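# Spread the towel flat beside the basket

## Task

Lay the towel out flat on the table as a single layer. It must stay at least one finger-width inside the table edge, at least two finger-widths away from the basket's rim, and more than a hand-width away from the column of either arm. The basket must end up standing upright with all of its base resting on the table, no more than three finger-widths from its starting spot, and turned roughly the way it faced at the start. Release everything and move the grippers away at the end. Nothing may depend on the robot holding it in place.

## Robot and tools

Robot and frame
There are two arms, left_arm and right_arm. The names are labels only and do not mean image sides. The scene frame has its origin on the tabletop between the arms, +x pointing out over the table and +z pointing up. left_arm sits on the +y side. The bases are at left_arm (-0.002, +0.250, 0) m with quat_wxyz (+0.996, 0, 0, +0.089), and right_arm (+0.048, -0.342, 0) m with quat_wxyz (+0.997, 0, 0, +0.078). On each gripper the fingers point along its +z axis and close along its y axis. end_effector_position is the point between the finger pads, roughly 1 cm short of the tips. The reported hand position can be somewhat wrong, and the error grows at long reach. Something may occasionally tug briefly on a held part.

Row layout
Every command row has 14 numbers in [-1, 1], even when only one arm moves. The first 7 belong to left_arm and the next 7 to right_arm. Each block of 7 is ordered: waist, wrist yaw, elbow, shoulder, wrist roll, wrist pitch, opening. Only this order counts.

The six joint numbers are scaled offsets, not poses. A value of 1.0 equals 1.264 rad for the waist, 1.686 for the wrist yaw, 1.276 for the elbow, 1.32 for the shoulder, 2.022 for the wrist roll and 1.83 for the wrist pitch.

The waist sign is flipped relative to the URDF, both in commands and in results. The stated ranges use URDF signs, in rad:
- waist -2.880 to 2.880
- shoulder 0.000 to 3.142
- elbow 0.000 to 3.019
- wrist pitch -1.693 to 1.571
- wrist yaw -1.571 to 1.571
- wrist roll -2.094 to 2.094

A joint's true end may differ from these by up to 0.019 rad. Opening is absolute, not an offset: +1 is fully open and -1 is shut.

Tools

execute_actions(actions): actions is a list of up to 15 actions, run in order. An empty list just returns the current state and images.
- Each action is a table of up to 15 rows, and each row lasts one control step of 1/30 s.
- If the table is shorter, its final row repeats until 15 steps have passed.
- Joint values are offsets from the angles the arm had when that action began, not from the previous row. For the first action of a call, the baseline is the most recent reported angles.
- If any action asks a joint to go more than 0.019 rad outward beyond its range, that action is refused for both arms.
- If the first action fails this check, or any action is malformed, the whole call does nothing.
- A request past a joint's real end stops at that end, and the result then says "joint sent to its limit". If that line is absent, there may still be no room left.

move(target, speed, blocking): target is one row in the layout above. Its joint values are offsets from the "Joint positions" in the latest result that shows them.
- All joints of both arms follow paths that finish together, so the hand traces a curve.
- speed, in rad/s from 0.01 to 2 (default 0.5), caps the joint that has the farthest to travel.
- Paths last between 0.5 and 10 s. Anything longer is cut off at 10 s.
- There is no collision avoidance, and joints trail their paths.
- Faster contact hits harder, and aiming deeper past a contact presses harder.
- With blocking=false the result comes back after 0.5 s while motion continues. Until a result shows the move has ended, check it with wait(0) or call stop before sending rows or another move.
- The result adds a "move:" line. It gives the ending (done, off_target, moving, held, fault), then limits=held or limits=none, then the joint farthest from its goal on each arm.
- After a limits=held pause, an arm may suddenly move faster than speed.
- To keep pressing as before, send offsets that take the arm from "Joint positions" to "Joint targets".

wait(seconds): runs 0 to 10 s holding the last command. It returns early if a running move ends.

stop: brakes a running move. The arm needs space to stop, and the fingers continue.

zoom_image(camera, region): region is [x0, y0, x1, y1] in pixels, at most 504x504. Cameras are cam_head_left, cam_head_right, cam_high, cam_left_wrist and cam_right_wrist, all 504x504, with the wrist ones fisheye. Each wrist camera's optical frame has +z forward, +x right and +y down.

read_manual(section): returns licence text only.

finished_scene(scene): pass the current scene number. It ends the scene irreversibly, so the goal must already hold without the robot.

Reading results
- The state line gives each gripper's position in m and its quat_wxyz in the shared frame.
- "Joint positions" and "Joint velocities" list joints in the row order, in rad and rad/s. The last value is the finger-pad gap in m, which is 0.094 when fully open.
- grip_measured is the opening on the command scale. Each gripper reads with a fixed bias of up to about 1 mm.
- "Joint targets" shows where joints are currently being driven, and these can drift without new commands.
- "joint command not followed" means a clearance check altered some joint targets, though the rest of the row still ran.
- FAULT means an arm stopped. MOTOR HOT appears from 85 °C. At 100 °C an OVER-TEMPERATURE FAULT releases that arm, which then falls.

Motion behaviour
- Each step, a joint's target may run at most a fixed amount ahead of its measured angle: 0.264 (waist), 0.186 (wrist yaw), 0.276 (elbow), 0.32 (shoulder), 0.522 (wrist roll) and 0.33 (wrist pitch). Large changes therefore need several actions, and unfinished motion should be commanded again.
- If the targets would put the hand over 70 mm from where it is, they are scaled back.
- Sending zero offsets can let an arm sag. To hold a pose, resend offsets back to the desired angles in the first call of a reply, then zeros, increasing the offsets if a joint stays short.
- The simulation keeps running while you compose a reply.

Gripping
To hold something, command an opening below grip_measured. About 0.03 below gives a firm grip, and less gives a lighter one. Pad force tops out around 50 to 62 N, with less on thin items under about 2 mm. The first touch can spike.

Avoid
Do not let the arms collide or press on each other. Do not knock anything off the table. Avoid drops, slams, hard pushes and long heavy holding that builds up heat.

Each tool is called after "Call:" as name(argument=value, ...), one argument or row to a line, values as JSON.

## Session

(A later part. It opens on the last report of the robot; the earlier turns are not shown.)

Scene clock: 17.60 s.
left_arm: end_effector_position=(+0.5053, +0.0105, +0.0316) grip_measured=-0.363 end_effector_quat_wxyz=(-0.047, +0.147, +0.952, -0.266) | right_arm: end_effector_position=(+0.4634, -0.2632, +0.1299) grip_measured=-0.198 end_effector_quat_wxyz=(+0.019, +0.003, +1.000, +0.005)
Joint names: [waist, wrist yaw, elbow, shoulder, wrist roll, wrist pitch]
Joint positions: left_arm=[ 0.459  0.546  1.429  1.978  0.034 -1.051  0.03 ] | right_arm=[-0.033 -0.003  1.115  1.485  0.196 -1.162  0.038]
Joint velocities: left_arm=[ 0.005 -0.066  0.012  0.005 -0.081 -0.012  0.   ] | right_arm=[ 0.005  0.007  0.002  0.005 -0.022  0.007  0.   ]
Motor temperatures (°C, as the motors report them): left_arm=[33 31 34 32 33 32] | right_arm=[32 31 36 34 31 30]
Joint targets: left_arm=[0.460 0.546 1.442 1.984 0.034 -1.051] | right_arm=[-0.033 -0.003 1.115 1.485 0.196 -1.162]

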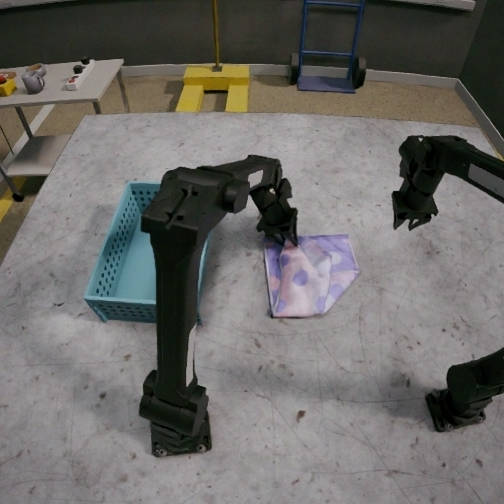

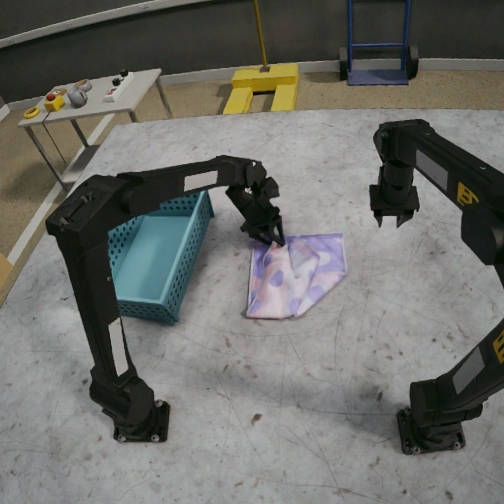

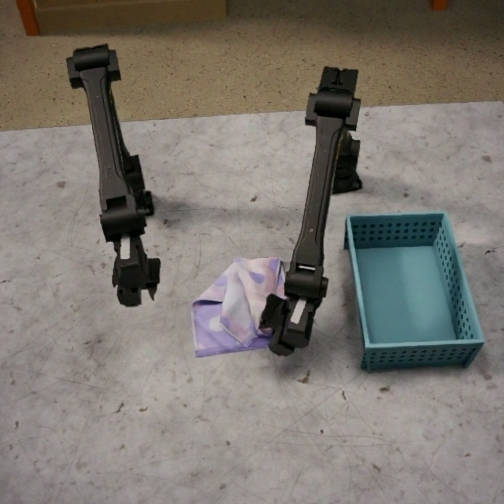

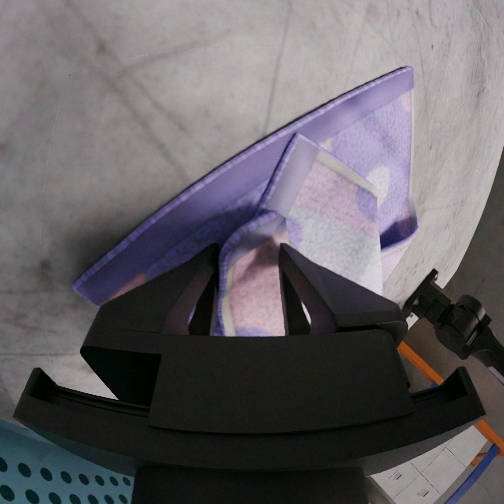

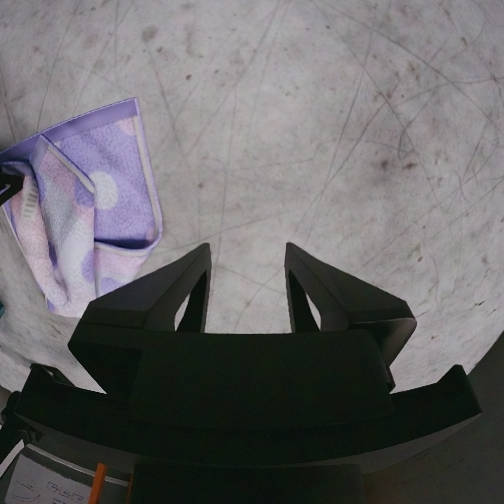

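Call:
execute_actions(
  actions=[
    [[0,0,0.01,0.005,0,0,-1,0,0,0,0,0,0,-0.36]],
    [[0,0,0.01,-0.04,0,0,-1,0,0,0,0,0,0,-0.36]],
  ],
)

Call:
move(
  target=[-0.09,0,-0.04,-0.04,0,-0.01,-1,-0.157,-0.296,0.285,0.32,-0.2,0.022,-0.36],
)

Scene clock: 28.53 s.
left_arm: end_effector_position=(+0.5098, +0.0092, +0.0611) grip_measured=-0.966 end_effector_quat_wxyz=(-0.021, +0.154, +0.950, -0.269) | right_arm: end_effector_position=(+0.4634, -0.2632, +0.1299) grip_measured=-0.358 end_effector_quat_wxyz=(+0.019, +0.003, +1.000, +0.005)
Joint names: [waist, wrist yaw, elbow, shoulder, wrist roll, wrist pitch]
Joint positions: left_arm=[ 0.459  0.546  1.429  1.922  0.034 -1.051  0.002] | right_arm=[-0.033 -0.003  1.115  1.485  0.196 -1.162  0.03 ]
Joint velocities: left_arm=[-0.005 -0.095 -0.017  0.005  0.051 -0.017  0.002] | right_arm=[ 0.005 -0.022 -0.027 -0.005  0.037  0.002 -0.   ]
Motor temperatures (°C, as the motors report them): left_arm=[33 31 34 33 33 32] | right_arm=[32 31 37 34 31 30]
Joint targets: left_arm=[0.459 0.546 1.442 1.925 0.034 -1.051] | right_arm=[-0.033 -0.003 1.115 1.485 0.196 -1.162]

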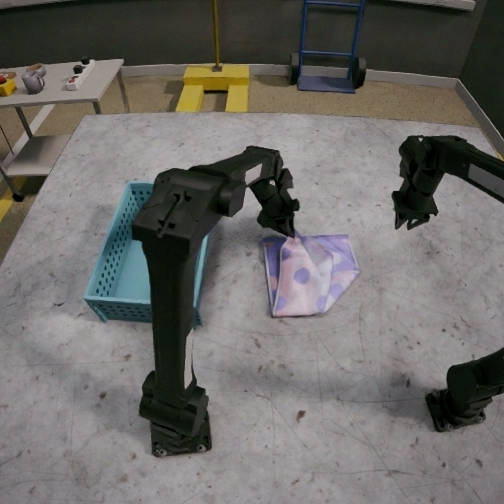

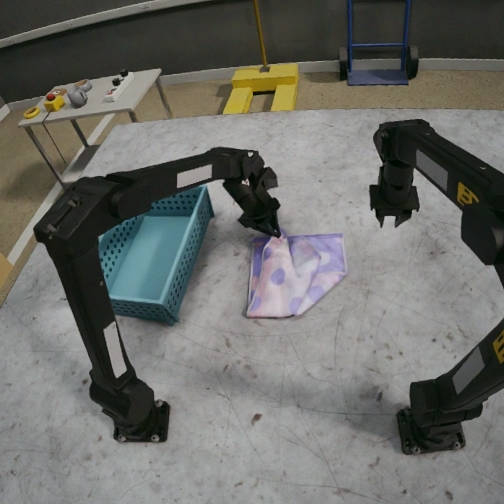

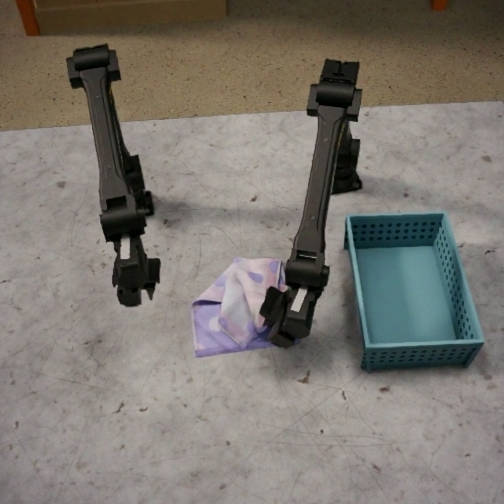

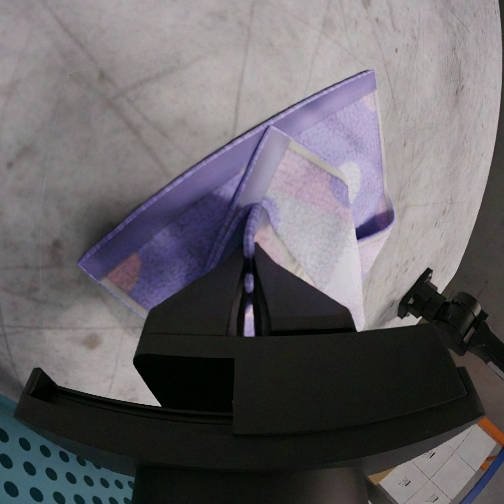

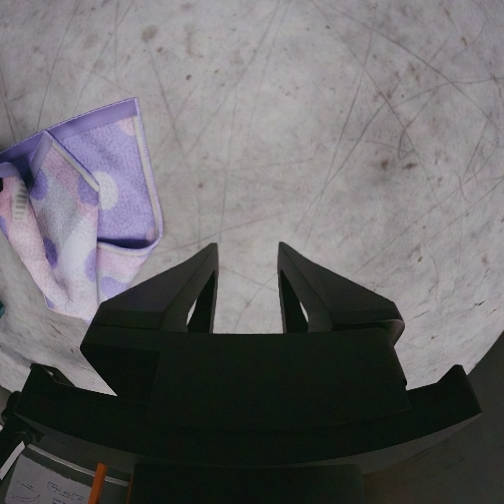

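Scene clock: 30.27 s.
left_arm: end_effector_position=(+0.5186, +0.0696, +0.0698) grip_measured=-0.966 end_effector_quat_wxyz=(-0.009, +0.101, +0.958, -0.270) | right_arm: end_effector_position=(+0.5225, -0.0637, +0.0728) grip_measured=-0.358 end_effector_quat_wxyz=(-0.035, -0.274, +0.929, +0.245)
Joint names: [waist, wrist yaw, elbow, shoulder, wrist roll, wrist pitch]
Joint positions: left_arm=[ 0.349  0.546  1.391  1.881  0.034 -1.062  0.002] | right_arm=[-0.226 -0.499  1.437  1.897 -0.197 -1.135  0.03 ]
Joint velocities: left_arm=[-0.005  0.007  0.007  0.005 -0.022  0.012 -0.   ] | right_arm=[ 0.015 -0.022  0.007 -0.005  0.007  0.017 -0.001]
Motor temperatures (°C, as the motors report them): left_arm=[33 31 34 33 33 32] | right_arm=[32 31 37 35 31 30]
Joint targets: left_arm=[0.346 0.546 1.378 1.870 0.034 -1.070] | right_arm=[-0.231 -0.502 1.479 1.907 -0.209 -1.122]
move: off_target (right_arm); limits=none; left_arm: farthest joint: the elbow, 0.013 radians from its target (0.051 radians at the start); right_arm: farthest joint: the elbow, 0.042 radians from its target (0.363 radians at the start)

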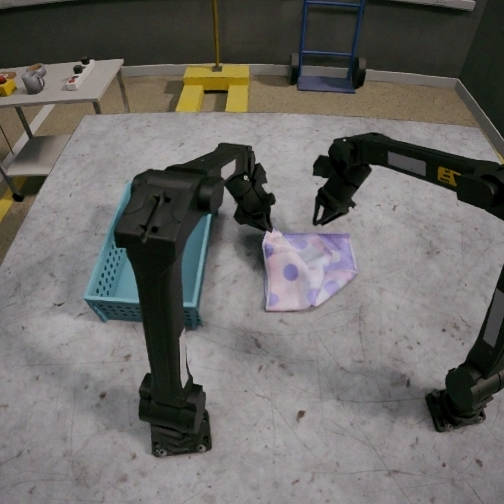

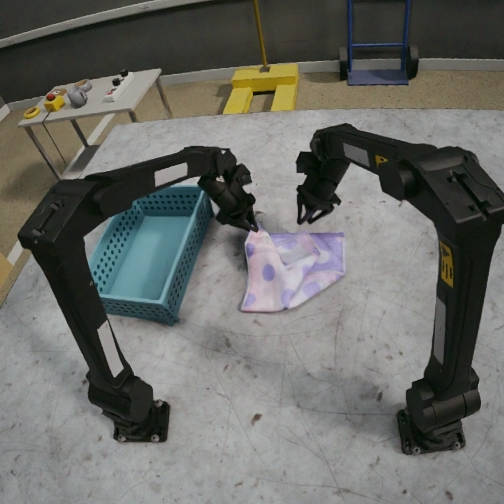

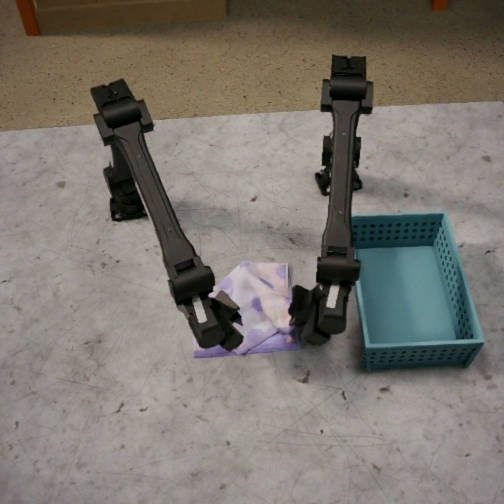

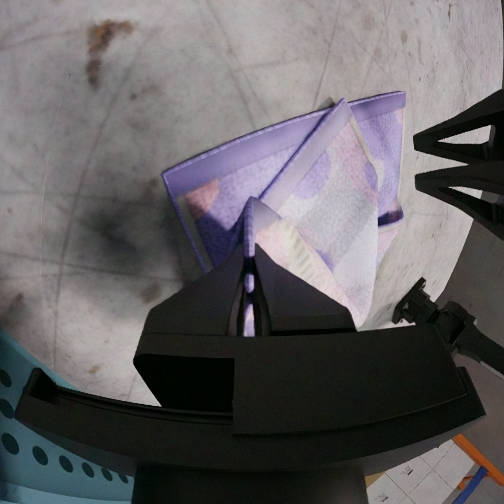

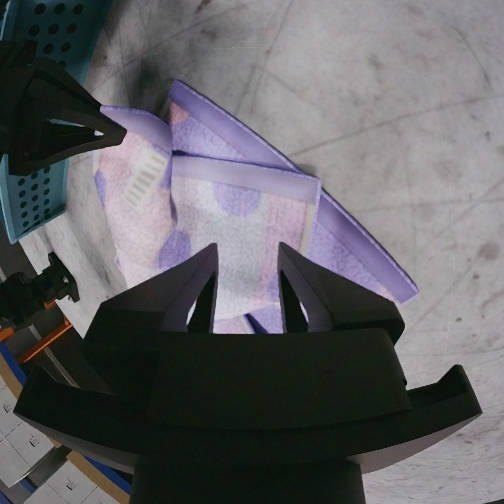

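Call:
move(
  target=[0,0,0,0,0,0,-1,0.03,0,0.02,0.056,0,0.05,-0.36],
  speed=0.2,
)

Scene clock: 31.23 s.
left_arm: end_effector_position=(+0.5186, +0.0696, +0.0698) grip_measured=-0.966 end_effector_quat_wxyz=(-0.009, +0.101, +0.958, -0.270) | right_arm: end_effector_position=(+0.5413, -0.0726, +0.0404) grip_measured=-0.358 end_effector_quat_wxyz=(-0.025, -0.263, +0.933, +0.246)
Joint names: [waist, wrist yaw, elbow, shoulder, wrist roll, wrist pitch]
Joint positions: left_arm=[ 0.349  0.546  1.391  1.881  0.034 -1.062  0.002] | right_arm=[-0.199 -0.499  1.437  1.958 -0.198 -1.061  0.03 ]
Joint velocities: left_arm=[ 0.005 -0.139 -0.007 -0.015 -0.066  0.002 -0.   ] | right_arm=[ 0.005 -0.007  0.002  0.005  0.007 -0.002  0.   ]
Motor temperatures (°C, as the motors report them): left_arm=[33 31 34 33 33 32] | right_arm=[32 31 37 35 31 30]
Joint targets: left_arm=[0.349 0.546 1.391 1.881 0.034 -1.062] | right_arm=[-0.188 -0.499 1.462 1.971 -0.197 -1.043]
move: off_target (right_arm); limits=none; left_arm: farthest joint: the waist, 0.000 radians from its target (0.000 radians at the start); right_arm: farthest joint: the elbow, 0.026 radians from its target (0.026 radians at the start)

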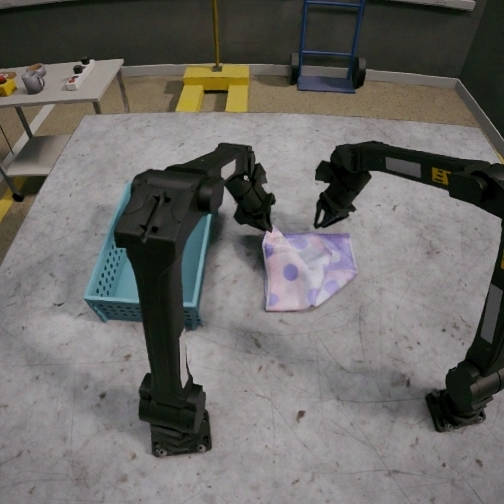

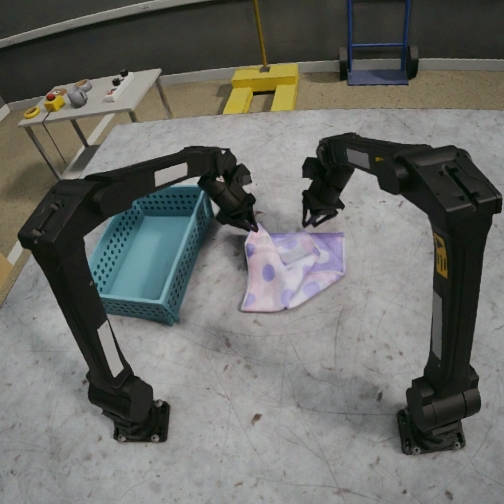

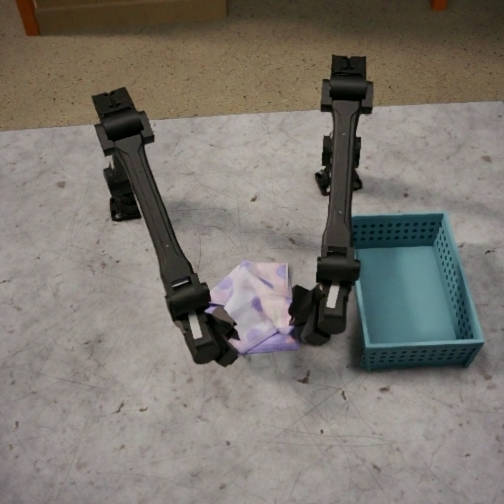

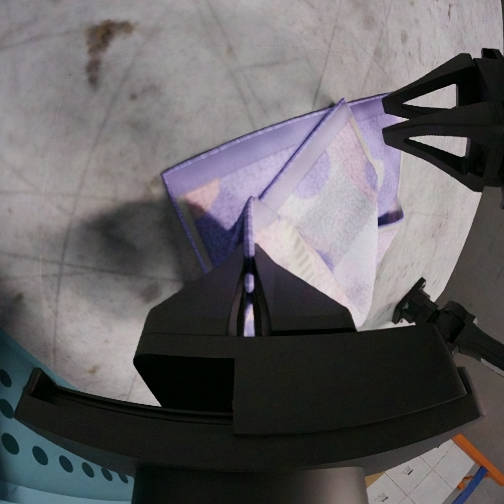

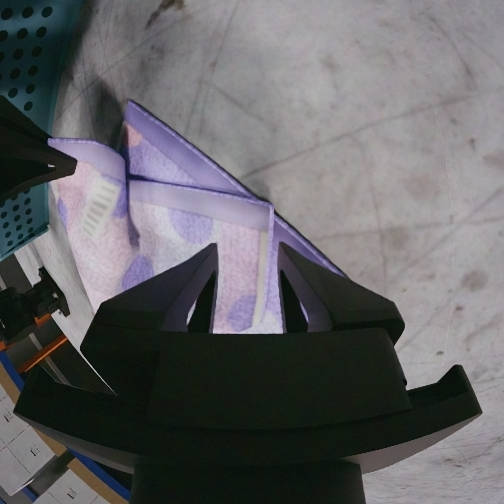

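Call:
move(
  target=[0,0,0,0,0,0,-1,-0.022,0,0.02,0.052,0,0,-0.36],
  speed=0.1,
)

Scene clock: 32.40 s.
left_arm: end_effector_position=(+0.5186, +0.0696, +0.0698) grip_measured=-0.966 end_effector_quat_wxyz=(-0.009, +0.101, +0.958, -0.270) | right_arm: end_effector_position=(+0.5333, -0.0680, +0.0153) grip_measured=-0.358 end_effector_quat_wxyz=(-0.049, -0.263, +0.932, +0.244)
Joint names: [waist, wrist yaw, elbow, shoulder, wrist roll, wrist pitch]
Joint positions: left_arm=[ 0.349  0.546  1.391  1.881  0.034 -1.062  0.002] | right_arm=[-0.212 -0.499  1.437  2.005 -0.198 -1.061  0.03 ]
Joint velocities: left_arm=[-0.015 -0.066  0.017 -0.005  0.022 -0.022 -0.001] | right_arm=[ 0.005  0.081  0.012 -0.015  0.022 -0.002 -0.001]
Motor temperatures (°C, as the motors report them): left_arm=[33 31 34 33 33 32] | right_arm=[32 31 37 35 31 30]
Joint targets: left_arm=[0.349 0.546 1.391 1.881 0.034 -1.062] | right_arm=[-0.227 -0.499 1.462 2.027 -0.198 -1.061]
move: off_target (right_arm); limits=none; left_arm: farthest joint: the waist, 0.000 radians from its target (0.000 radians at the start); right_arm: farthest joint: the elbow, 0.026 radians from its target (0.026 radians at the start)

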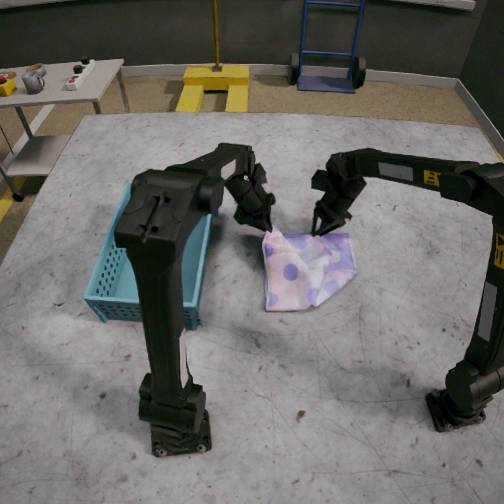

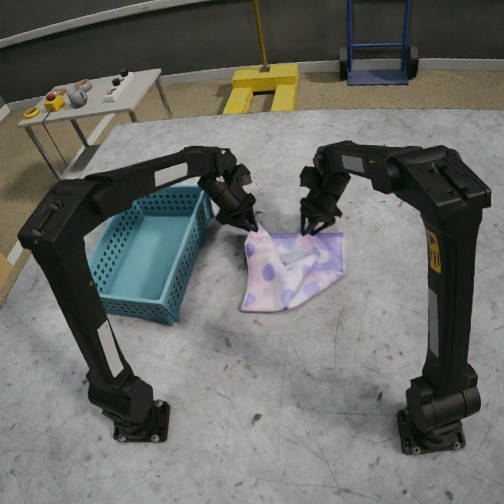

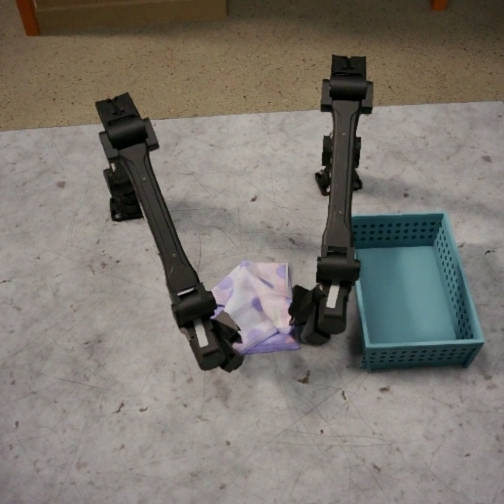

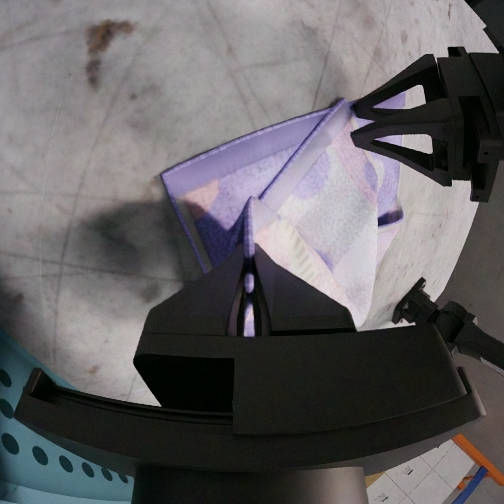

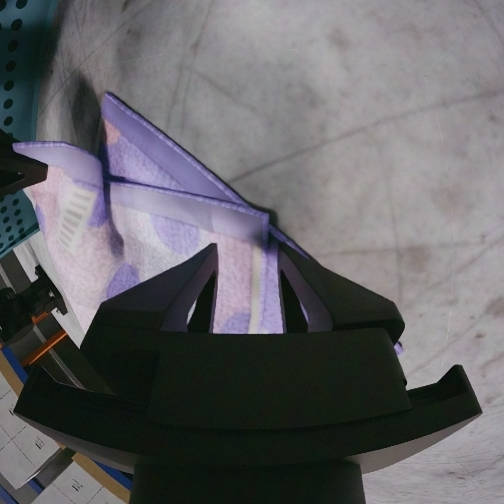

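Call:
execute_actions(
  actions=[
    [[0,0,0,0,0,0,-1,0,0.035,0.02,0.01,0,0,-0.36]],
    [[0,0,0,0,0,0,-1,-0.04,0,0.02,0.01,0,0,-0.36]],
  ],
)

Scene clock: 33.47 s.
left_arm: end_effector_position=(+0.5186, +0.0696, +0.0698) grip_measured=-0.966 end_effector_quat_wxyz=(-0.009, +0.101, +0.958, -0.270) | right_arm: end_effector_position=(+0.5263, -0.0566, +0.0141) grip_measured=-0.359 end_effector_quat_wxyz=(-0.049, -0.283, +0.932, +0.220)
Joint names: [waist, wrist yaw, elbow, shoulder, wrist roll, wrist pitch]
Joint positions: left_arm=[ 0.349  0.546  1.391  1.881  0.034 -1.062  0.002] | right_arm=[-0.249 -0.452  1.438  2.001 -0.198 -1.061  0.03 ]
Joint velocities: left_arm=[ 0.005 -0.066 -0.017 -0.015  0.066  0.012  0.   ] | right_arm=[-0.005 -0.051 -0.012  0.005 -0.051 -0.007  0.001]
Motor temperatures (°C, as the motors report them): left_arm=[33 31 34 33 33 32] | right_arm=[32 31 37 35 31 30]
Joint targets: left_arm=[0.349 0.546 1.391 1.881 0.034 -1.062] | right_arm=[-0.262 -0.451 1.463 2.014 -0.198 -1.061]

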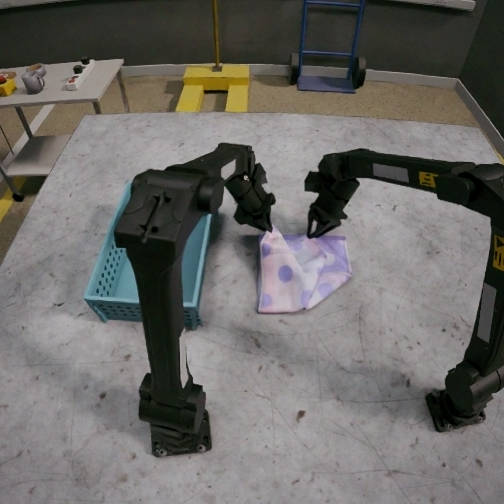

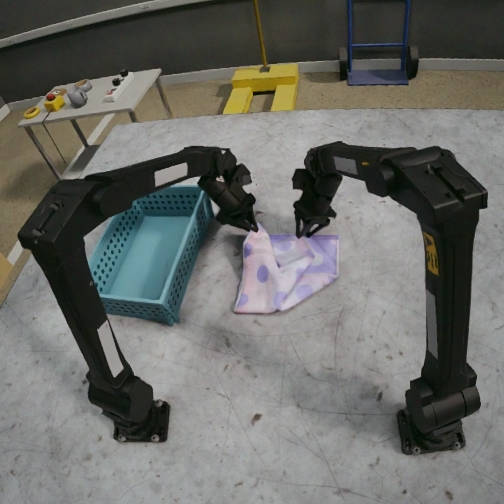

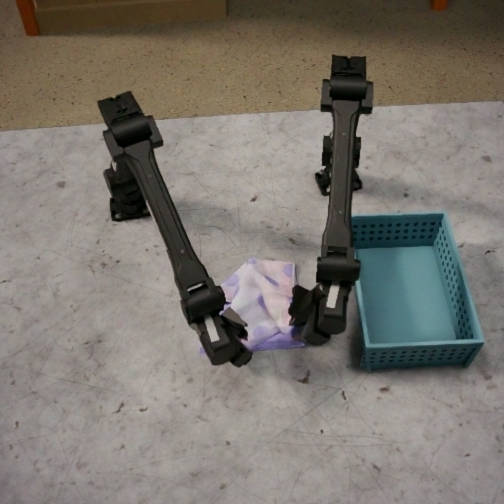

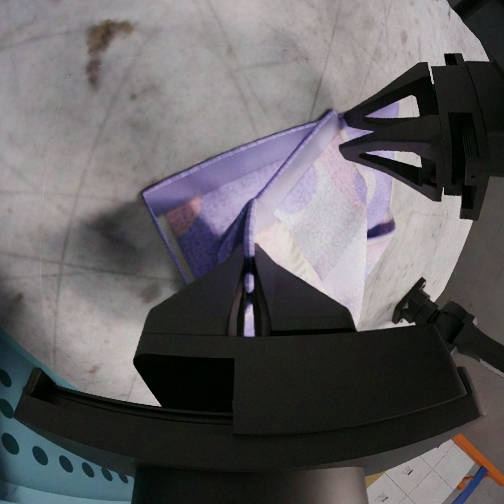

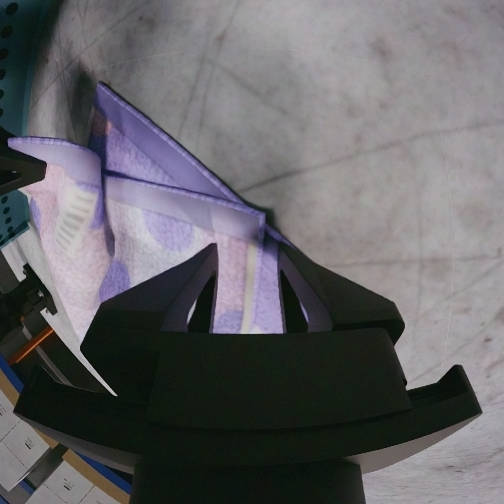

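Call:
execute_actions(
  actions=[
    [[0,0,0,0,0,0,-1,0,-0.025,0.02,0.005,0,0,-0.36]],
    [[0,0,0,0,0,0,-1,-0.03,0,0.02,0.005,0,0,-0.36]],
  ],
)

Scene clock: 34.63 s.
left_arm: end_effector_position=(+0.5186, +0.0696, +0.0698) grip_measured=-0.966 end_effector_quat_wxyz=(-0.009, +0.101, +0.958, -0.270) | right_arm: end_effector_position=(+0.5155, -0.0374, +0.0171) grip_measured=-0.359 end_effector_quat_wxyz=(-0.054, -0.295, +0.924, +0.238)
Joint names: [waist, wrist yaw, elbow, shoulder, wrist roll, wrist pitch]
Joint positions: left_arm=[ 0.349  0.546  1.391  1.881  0.034 -1.062  0.002] | right_arm=[-0.278 -0.49   1.438  2.001 -0.198 -1.061  0.03 ]
Joint velocities: left_arm=[-0.005 -0.095 -0.007 -0.005 -0.022  0.002 -0.001] | right_arm=[ 0.005 -0.081 -0.002 -0.015 -0.007  0.017 -0.001]
Motor temperatures (°C, as the motors report them): left_arm=[33 31 34 33 33 32] | right_arm=[32 31 37 35 31 30]
Joint targets: left_arm=[0.349 0.546 1.391 1.881 0.034 -1.062] | right_arm=[-0.287 -0.490 1.463 2.008 -0.198 -1.061]

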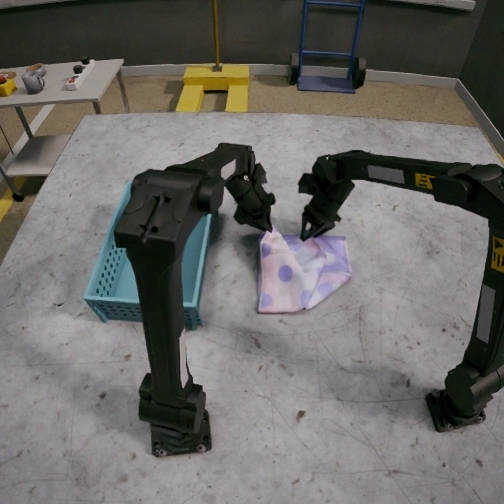

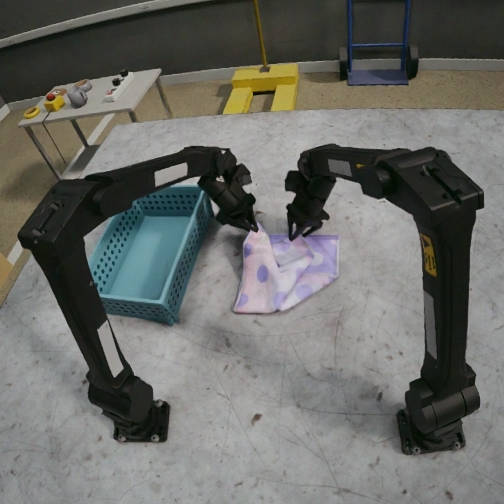

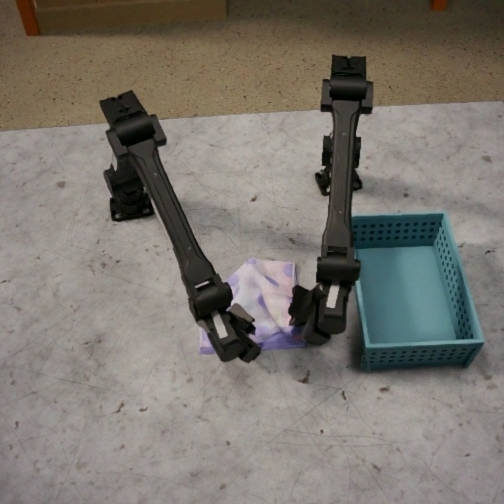

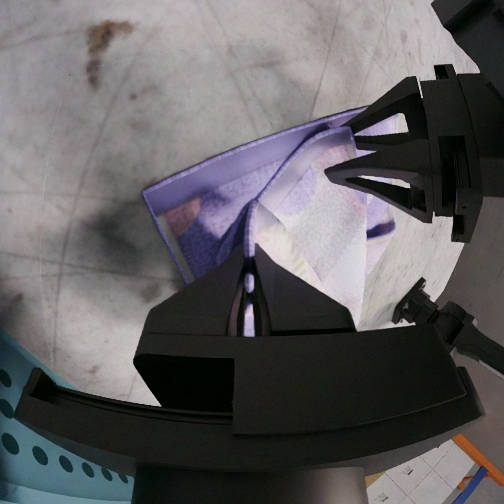

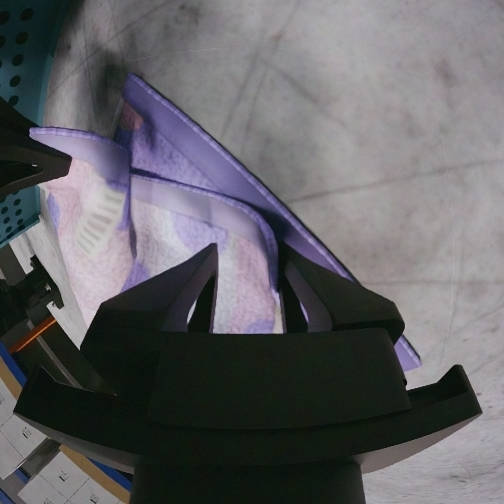

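Call:
execute_actions(
  actions=[
    [[0,0,0,0,0,0,-1,0,0,0.02,0.005,0,0,-1]],
    [[0,0,0,0,0,0,-1,0,0,0.02,-0.05,0,0,-1]],
  ],
)

Call:
move(
  target=[-0.021,0,0.355,0.195,0,-0.108,-1,0.172,0,0.195,0.08,0.15,-0.07,-1],
  speed=0.4,
)

Scene clock: 35.97 s.
left_arm: end_effector_position=(+0.5186, +0.0696, +0.0698) grip_measured=-0.966 end_effector_quat_wxyz=(-0.009, +0.101, +0.958, -0.270) | right_arm: end_effector_position=(+0.5218, -0.0345, +0.0565) grip_measured=-0.959 end_effector_quat_wxyz=(-0.019, -0.303, +0.921, +0.242)
Joint names: [waist, wrist yaw, elbow, shoulder, wrist roll, wrist pitch]
Joint positions: left_arm=[ 0.349  0.546  1.391  1.881  0.034 -1.062  0.002] | right_arm=[-0.278 -0.49   1.438  1.927 -0.198 -1.061  0.002]
Joint velocities: left_arm=[ 0.005 -0.037  0.007 -0.005 -0.007 -0.022 -0.   ] | right_arm=[ 0.005  0.007  0.012 -0.005  0.037  0.002  0.   ]
Motor temperatures (°C, as the motors report them): left_arm=[33 31 34 33 33 32] | right_arm=[32 31 37 35 31 30]
Joint targets: left_arm=[0.349 0.546 1.391 1.881 0.034 -1.062] | right_arm=[-0.278 -0.490 1.463 1.935 -0.198 -1.061]

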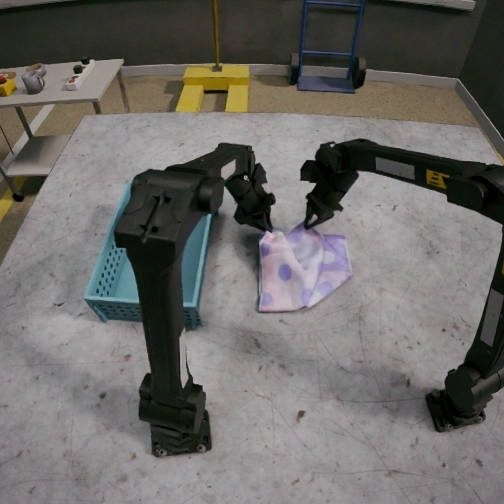

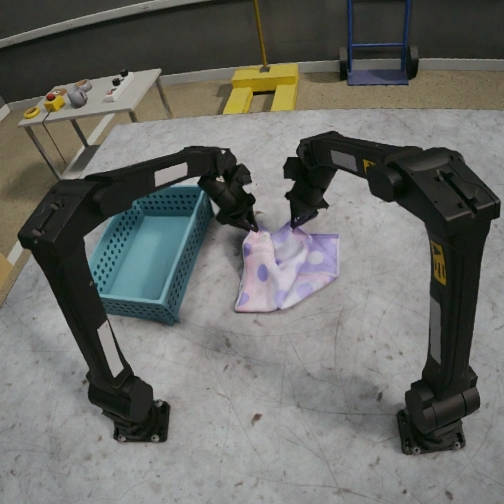

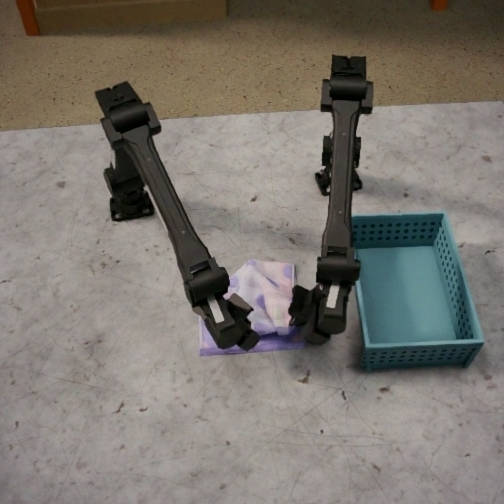

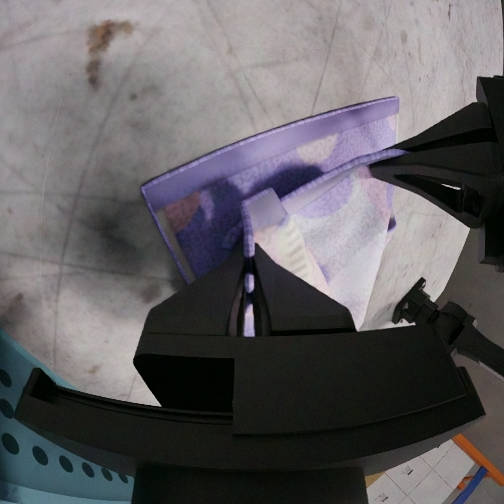

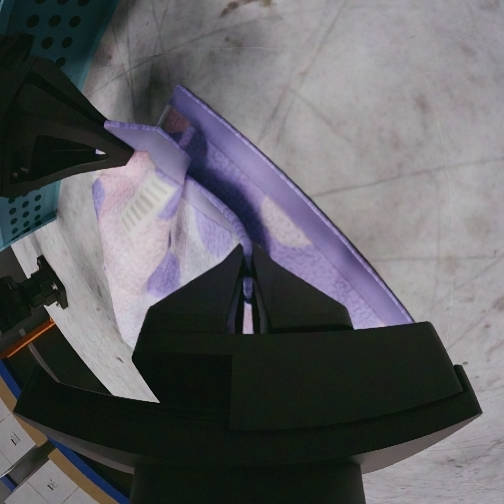

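Scene clock: 37.77 s.
left_arm: end_effector_position=(+0.6181, +0.0654, +0.0872) grip_measured=-0.966 end_effector_quat_wxyz=(-0.008, +0.091, +0.959, -0.270) | right_arm: end_effector_position=(+0.6226, -0.1311, +0.0830) grip_measured=-0.959 end_effector_quat_wxyz=(-0.023, -0.065, +0.968, +0.242)
Joint names: [waist, wrist yaw, elbow, shoulder, wrist roll, wrist pitch]
Joint positions: left_arm=[ 0.329  0.546  1.799  2.103  0.034 -1.25   0.002] | right_arm=[-0.065 -0.49   1.641  2.006  0.094 -1.173  0.002]
Joint velocities: left_arm=[ 0.015  0.007 -0.002 -0.005  0.051 -0.012 -0.002] | right_arm=[-0.015  0.081 -0.002 -0.015  0.007  0.002  0.001]
Motor temperatures (°C, as the motors report them): left_arm=[33 31 35 33 33 32] | right_arm=[32 31 37 35 31 30]
Joint targets: left_arm=[0.322 0.546 1.844 2.138 0.034 -1.259] | right_arm=[-0.060 -0.490 1.687 2.033 0.106 -1.189]
move: off_target (left_arm, right_arm); limits=none; left_arm: farthest joint: the elbow, 0.045 radians from its target (0.453 radians at the start); right_arm: farthest joint: the elbow, 0.046 radians from its target (0.249 radians at the start)

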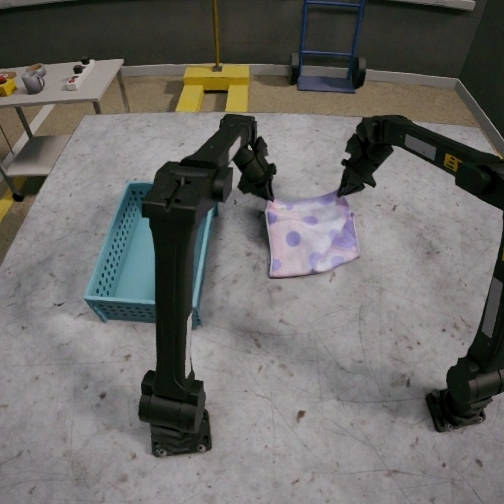

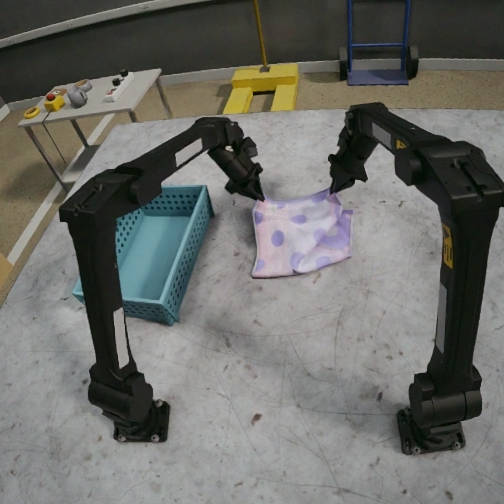

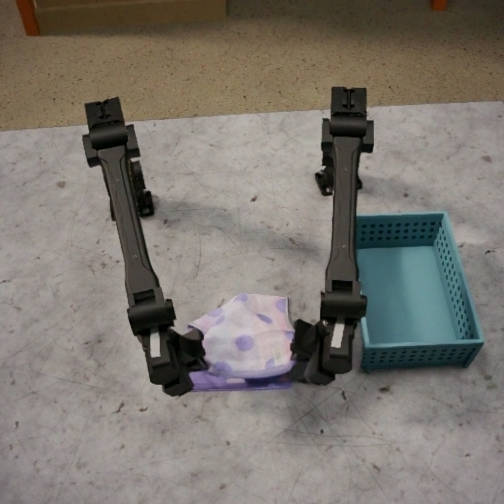

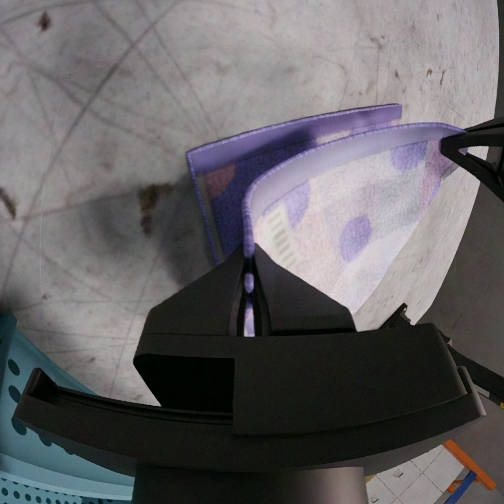

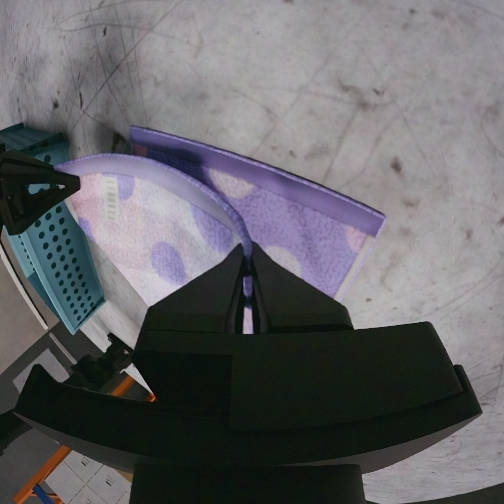

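Call:
move(
  target=[0.073,0,-0.33,-0.428,0.6,-0.094,-1,-0.025,0,-0.325,-0.455,-0.65,-0.125,-1],
  speed=0.9,
)

Scene clock: 40.37 s.
left_arm: end_effector_position=(+0.4199, +0.0477, +0.2362) grip_measured=-0.966 end_effector_quat_wxyz=(+0.136, +0.653, +0.706, -0.238) | right_arm: end_effector_position=(+0.4199, -0.1632, +0.2244) grip_measured=-0.959 end_effector_quat_wxyz=(+0.119, -0.646, +0.722, +0.216)
Joint names: [waist, wrist yaw, elbow, shoulder, wrist roll, wrist pitch]
Joint positions: left_arm=[ 0.43   0.555  1.393  1.538  1.235 -1.41   0.002] | right_arm=[-0.094 -0.498  1.23   1.403 -1.207 -1.385  0.002]
Joint velocities: left_arm=[-0.005  0.007  0.012 -0.015 -0.037  0.002  0.001] | right_arm=[-0.005 -0.022  0.002 -0.005  0.037 -0.007 -0.001]
Motor temperatures (°C, as the motors report them): left_arm=[33 31 35 33 33 32] | right_arm=[32 31 37 35 31 30]
Joint targets: left_arm=[0.421 0.546 1.378 1.538 1.247 -1.422] | right_arm=[-0.096 -0.491 1.226 1.406 -1.221 -1.402]
move: done; limits=none; left_arm: farthest joint: the elbow, 0.015 radians from its target (0.421 radians at the start); right_arm: farthest joint: the wrist pitch, 0.017 radians from its target (0.228 radians at the start)

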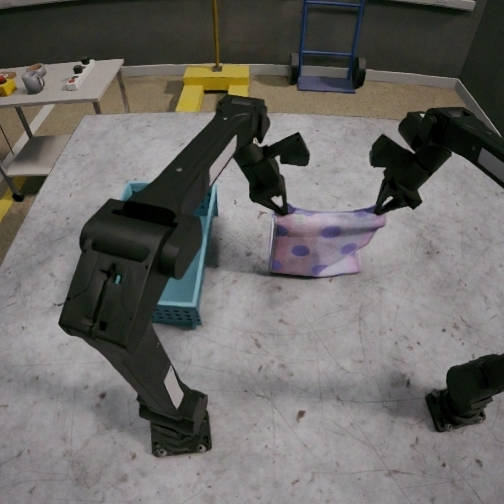

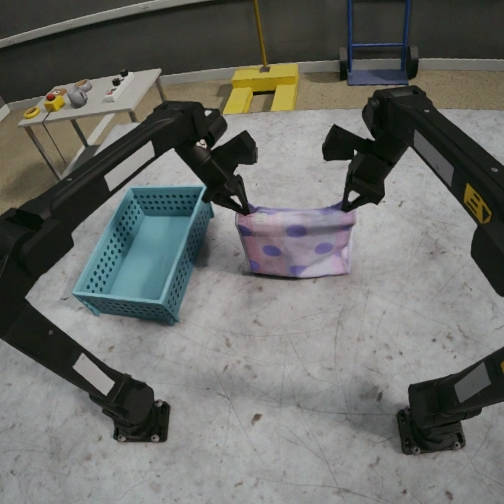

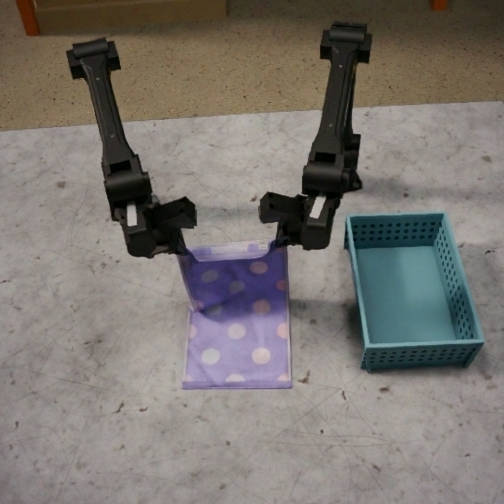

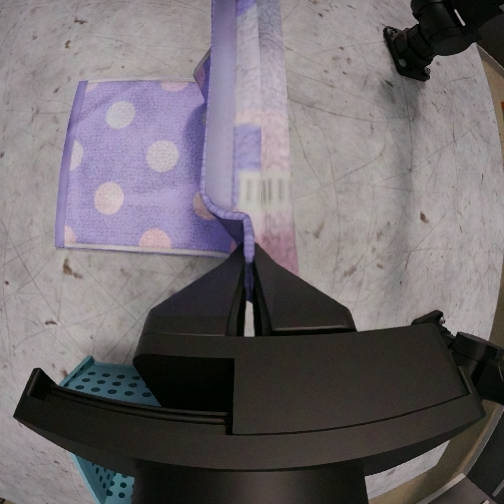

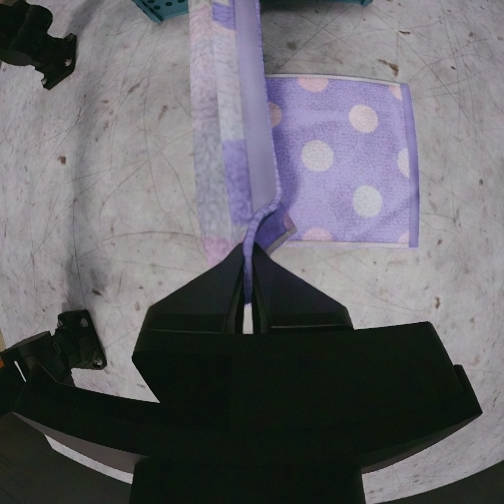

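Call:
move(
  target=[0.18,-0.005,-0.678,-0.252,0.4,0.28,-1,-0.29,0.005,-0.61,-0.225,-0.415,0.26,-1],
  speed=0.6,
)

Scene clock: 42.77 s.
left_arm: end_effector_position=(+0.1780, +0.0535, +0.0503) grip_measured=-0.967 end_effector_quat_wxyz=(+0.191, +0.915, +0.296, -0.196) | right_arm: end_effector_position=(+0.1793, -0.1519, +0.0415) grip_measured=-0.959 end_effector_quat_wxyz=(-0.160, +0.939, -0.241, -0.187)
Joint names: [waist, wrist yaw, elbow, shoulder, wrist roll, wrist pitch]
Joint positions: left_arm=[ 0.66   0.555  0.538  1.213  2.036 -0.899  0.002] | right_arm=[-0.452 -0.497  0.454  1.112 -2.032 -0.916  0.002]
Joint velocities: left_arm=[ 0.005 -0.037  0.002  0.005 -0.022 -0.012  0.   ] | right_arm=[ 0.015  0.022 -0.022  0.005  0.007 -0.012  0.001]
Motor temperatures (°C, as the motors report them): left_arm=[33 31 35 33 33 32] | right_arm=[32 31 37 35 31 30]
Joint targets: left_arm=[0.658 0.546 0.528 1.205 2.044 -0.897] | right_arm=[-0.460 -0.489 0.451 1.106 -2.046 -0.909]
move: done; limits=none; left_arm: farthest joint: the elbow, 0.010 radians from its target (0.865 radians at the start); right_arm: farthest joint: the wrist roll, 0.014 radians from its target (0.839 radians at the start)

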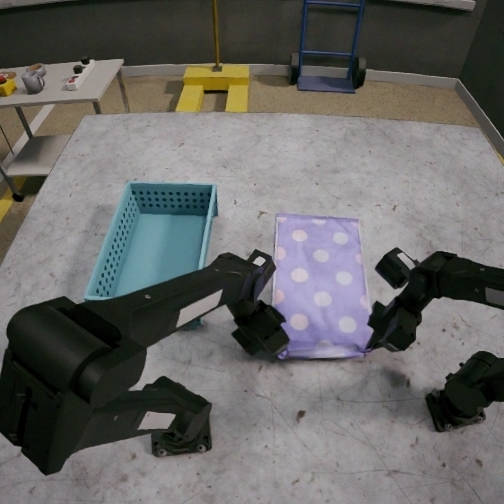

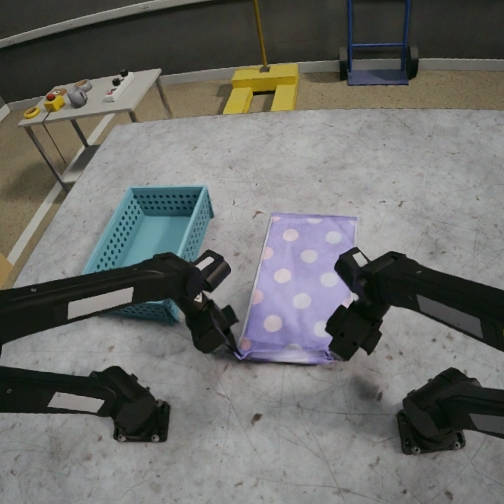

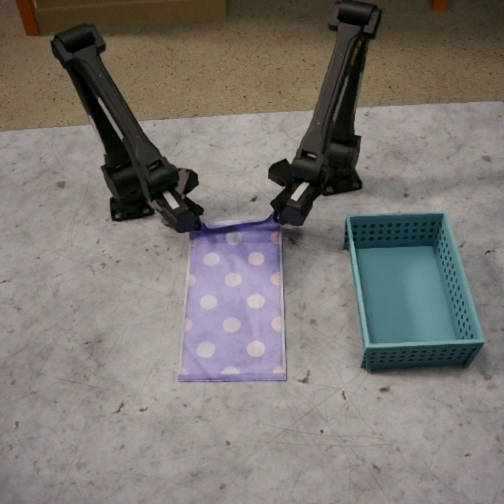

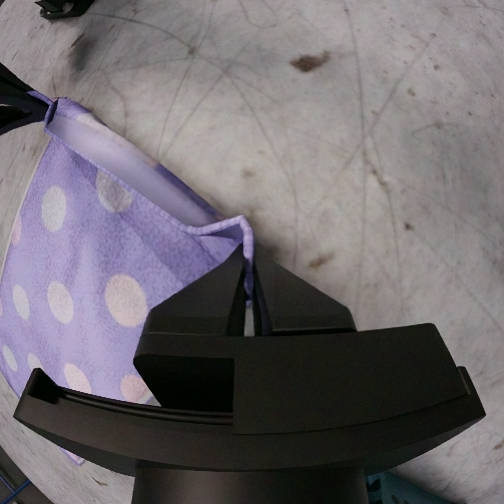

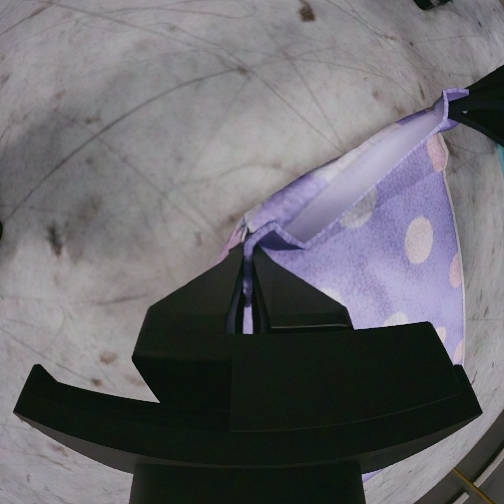

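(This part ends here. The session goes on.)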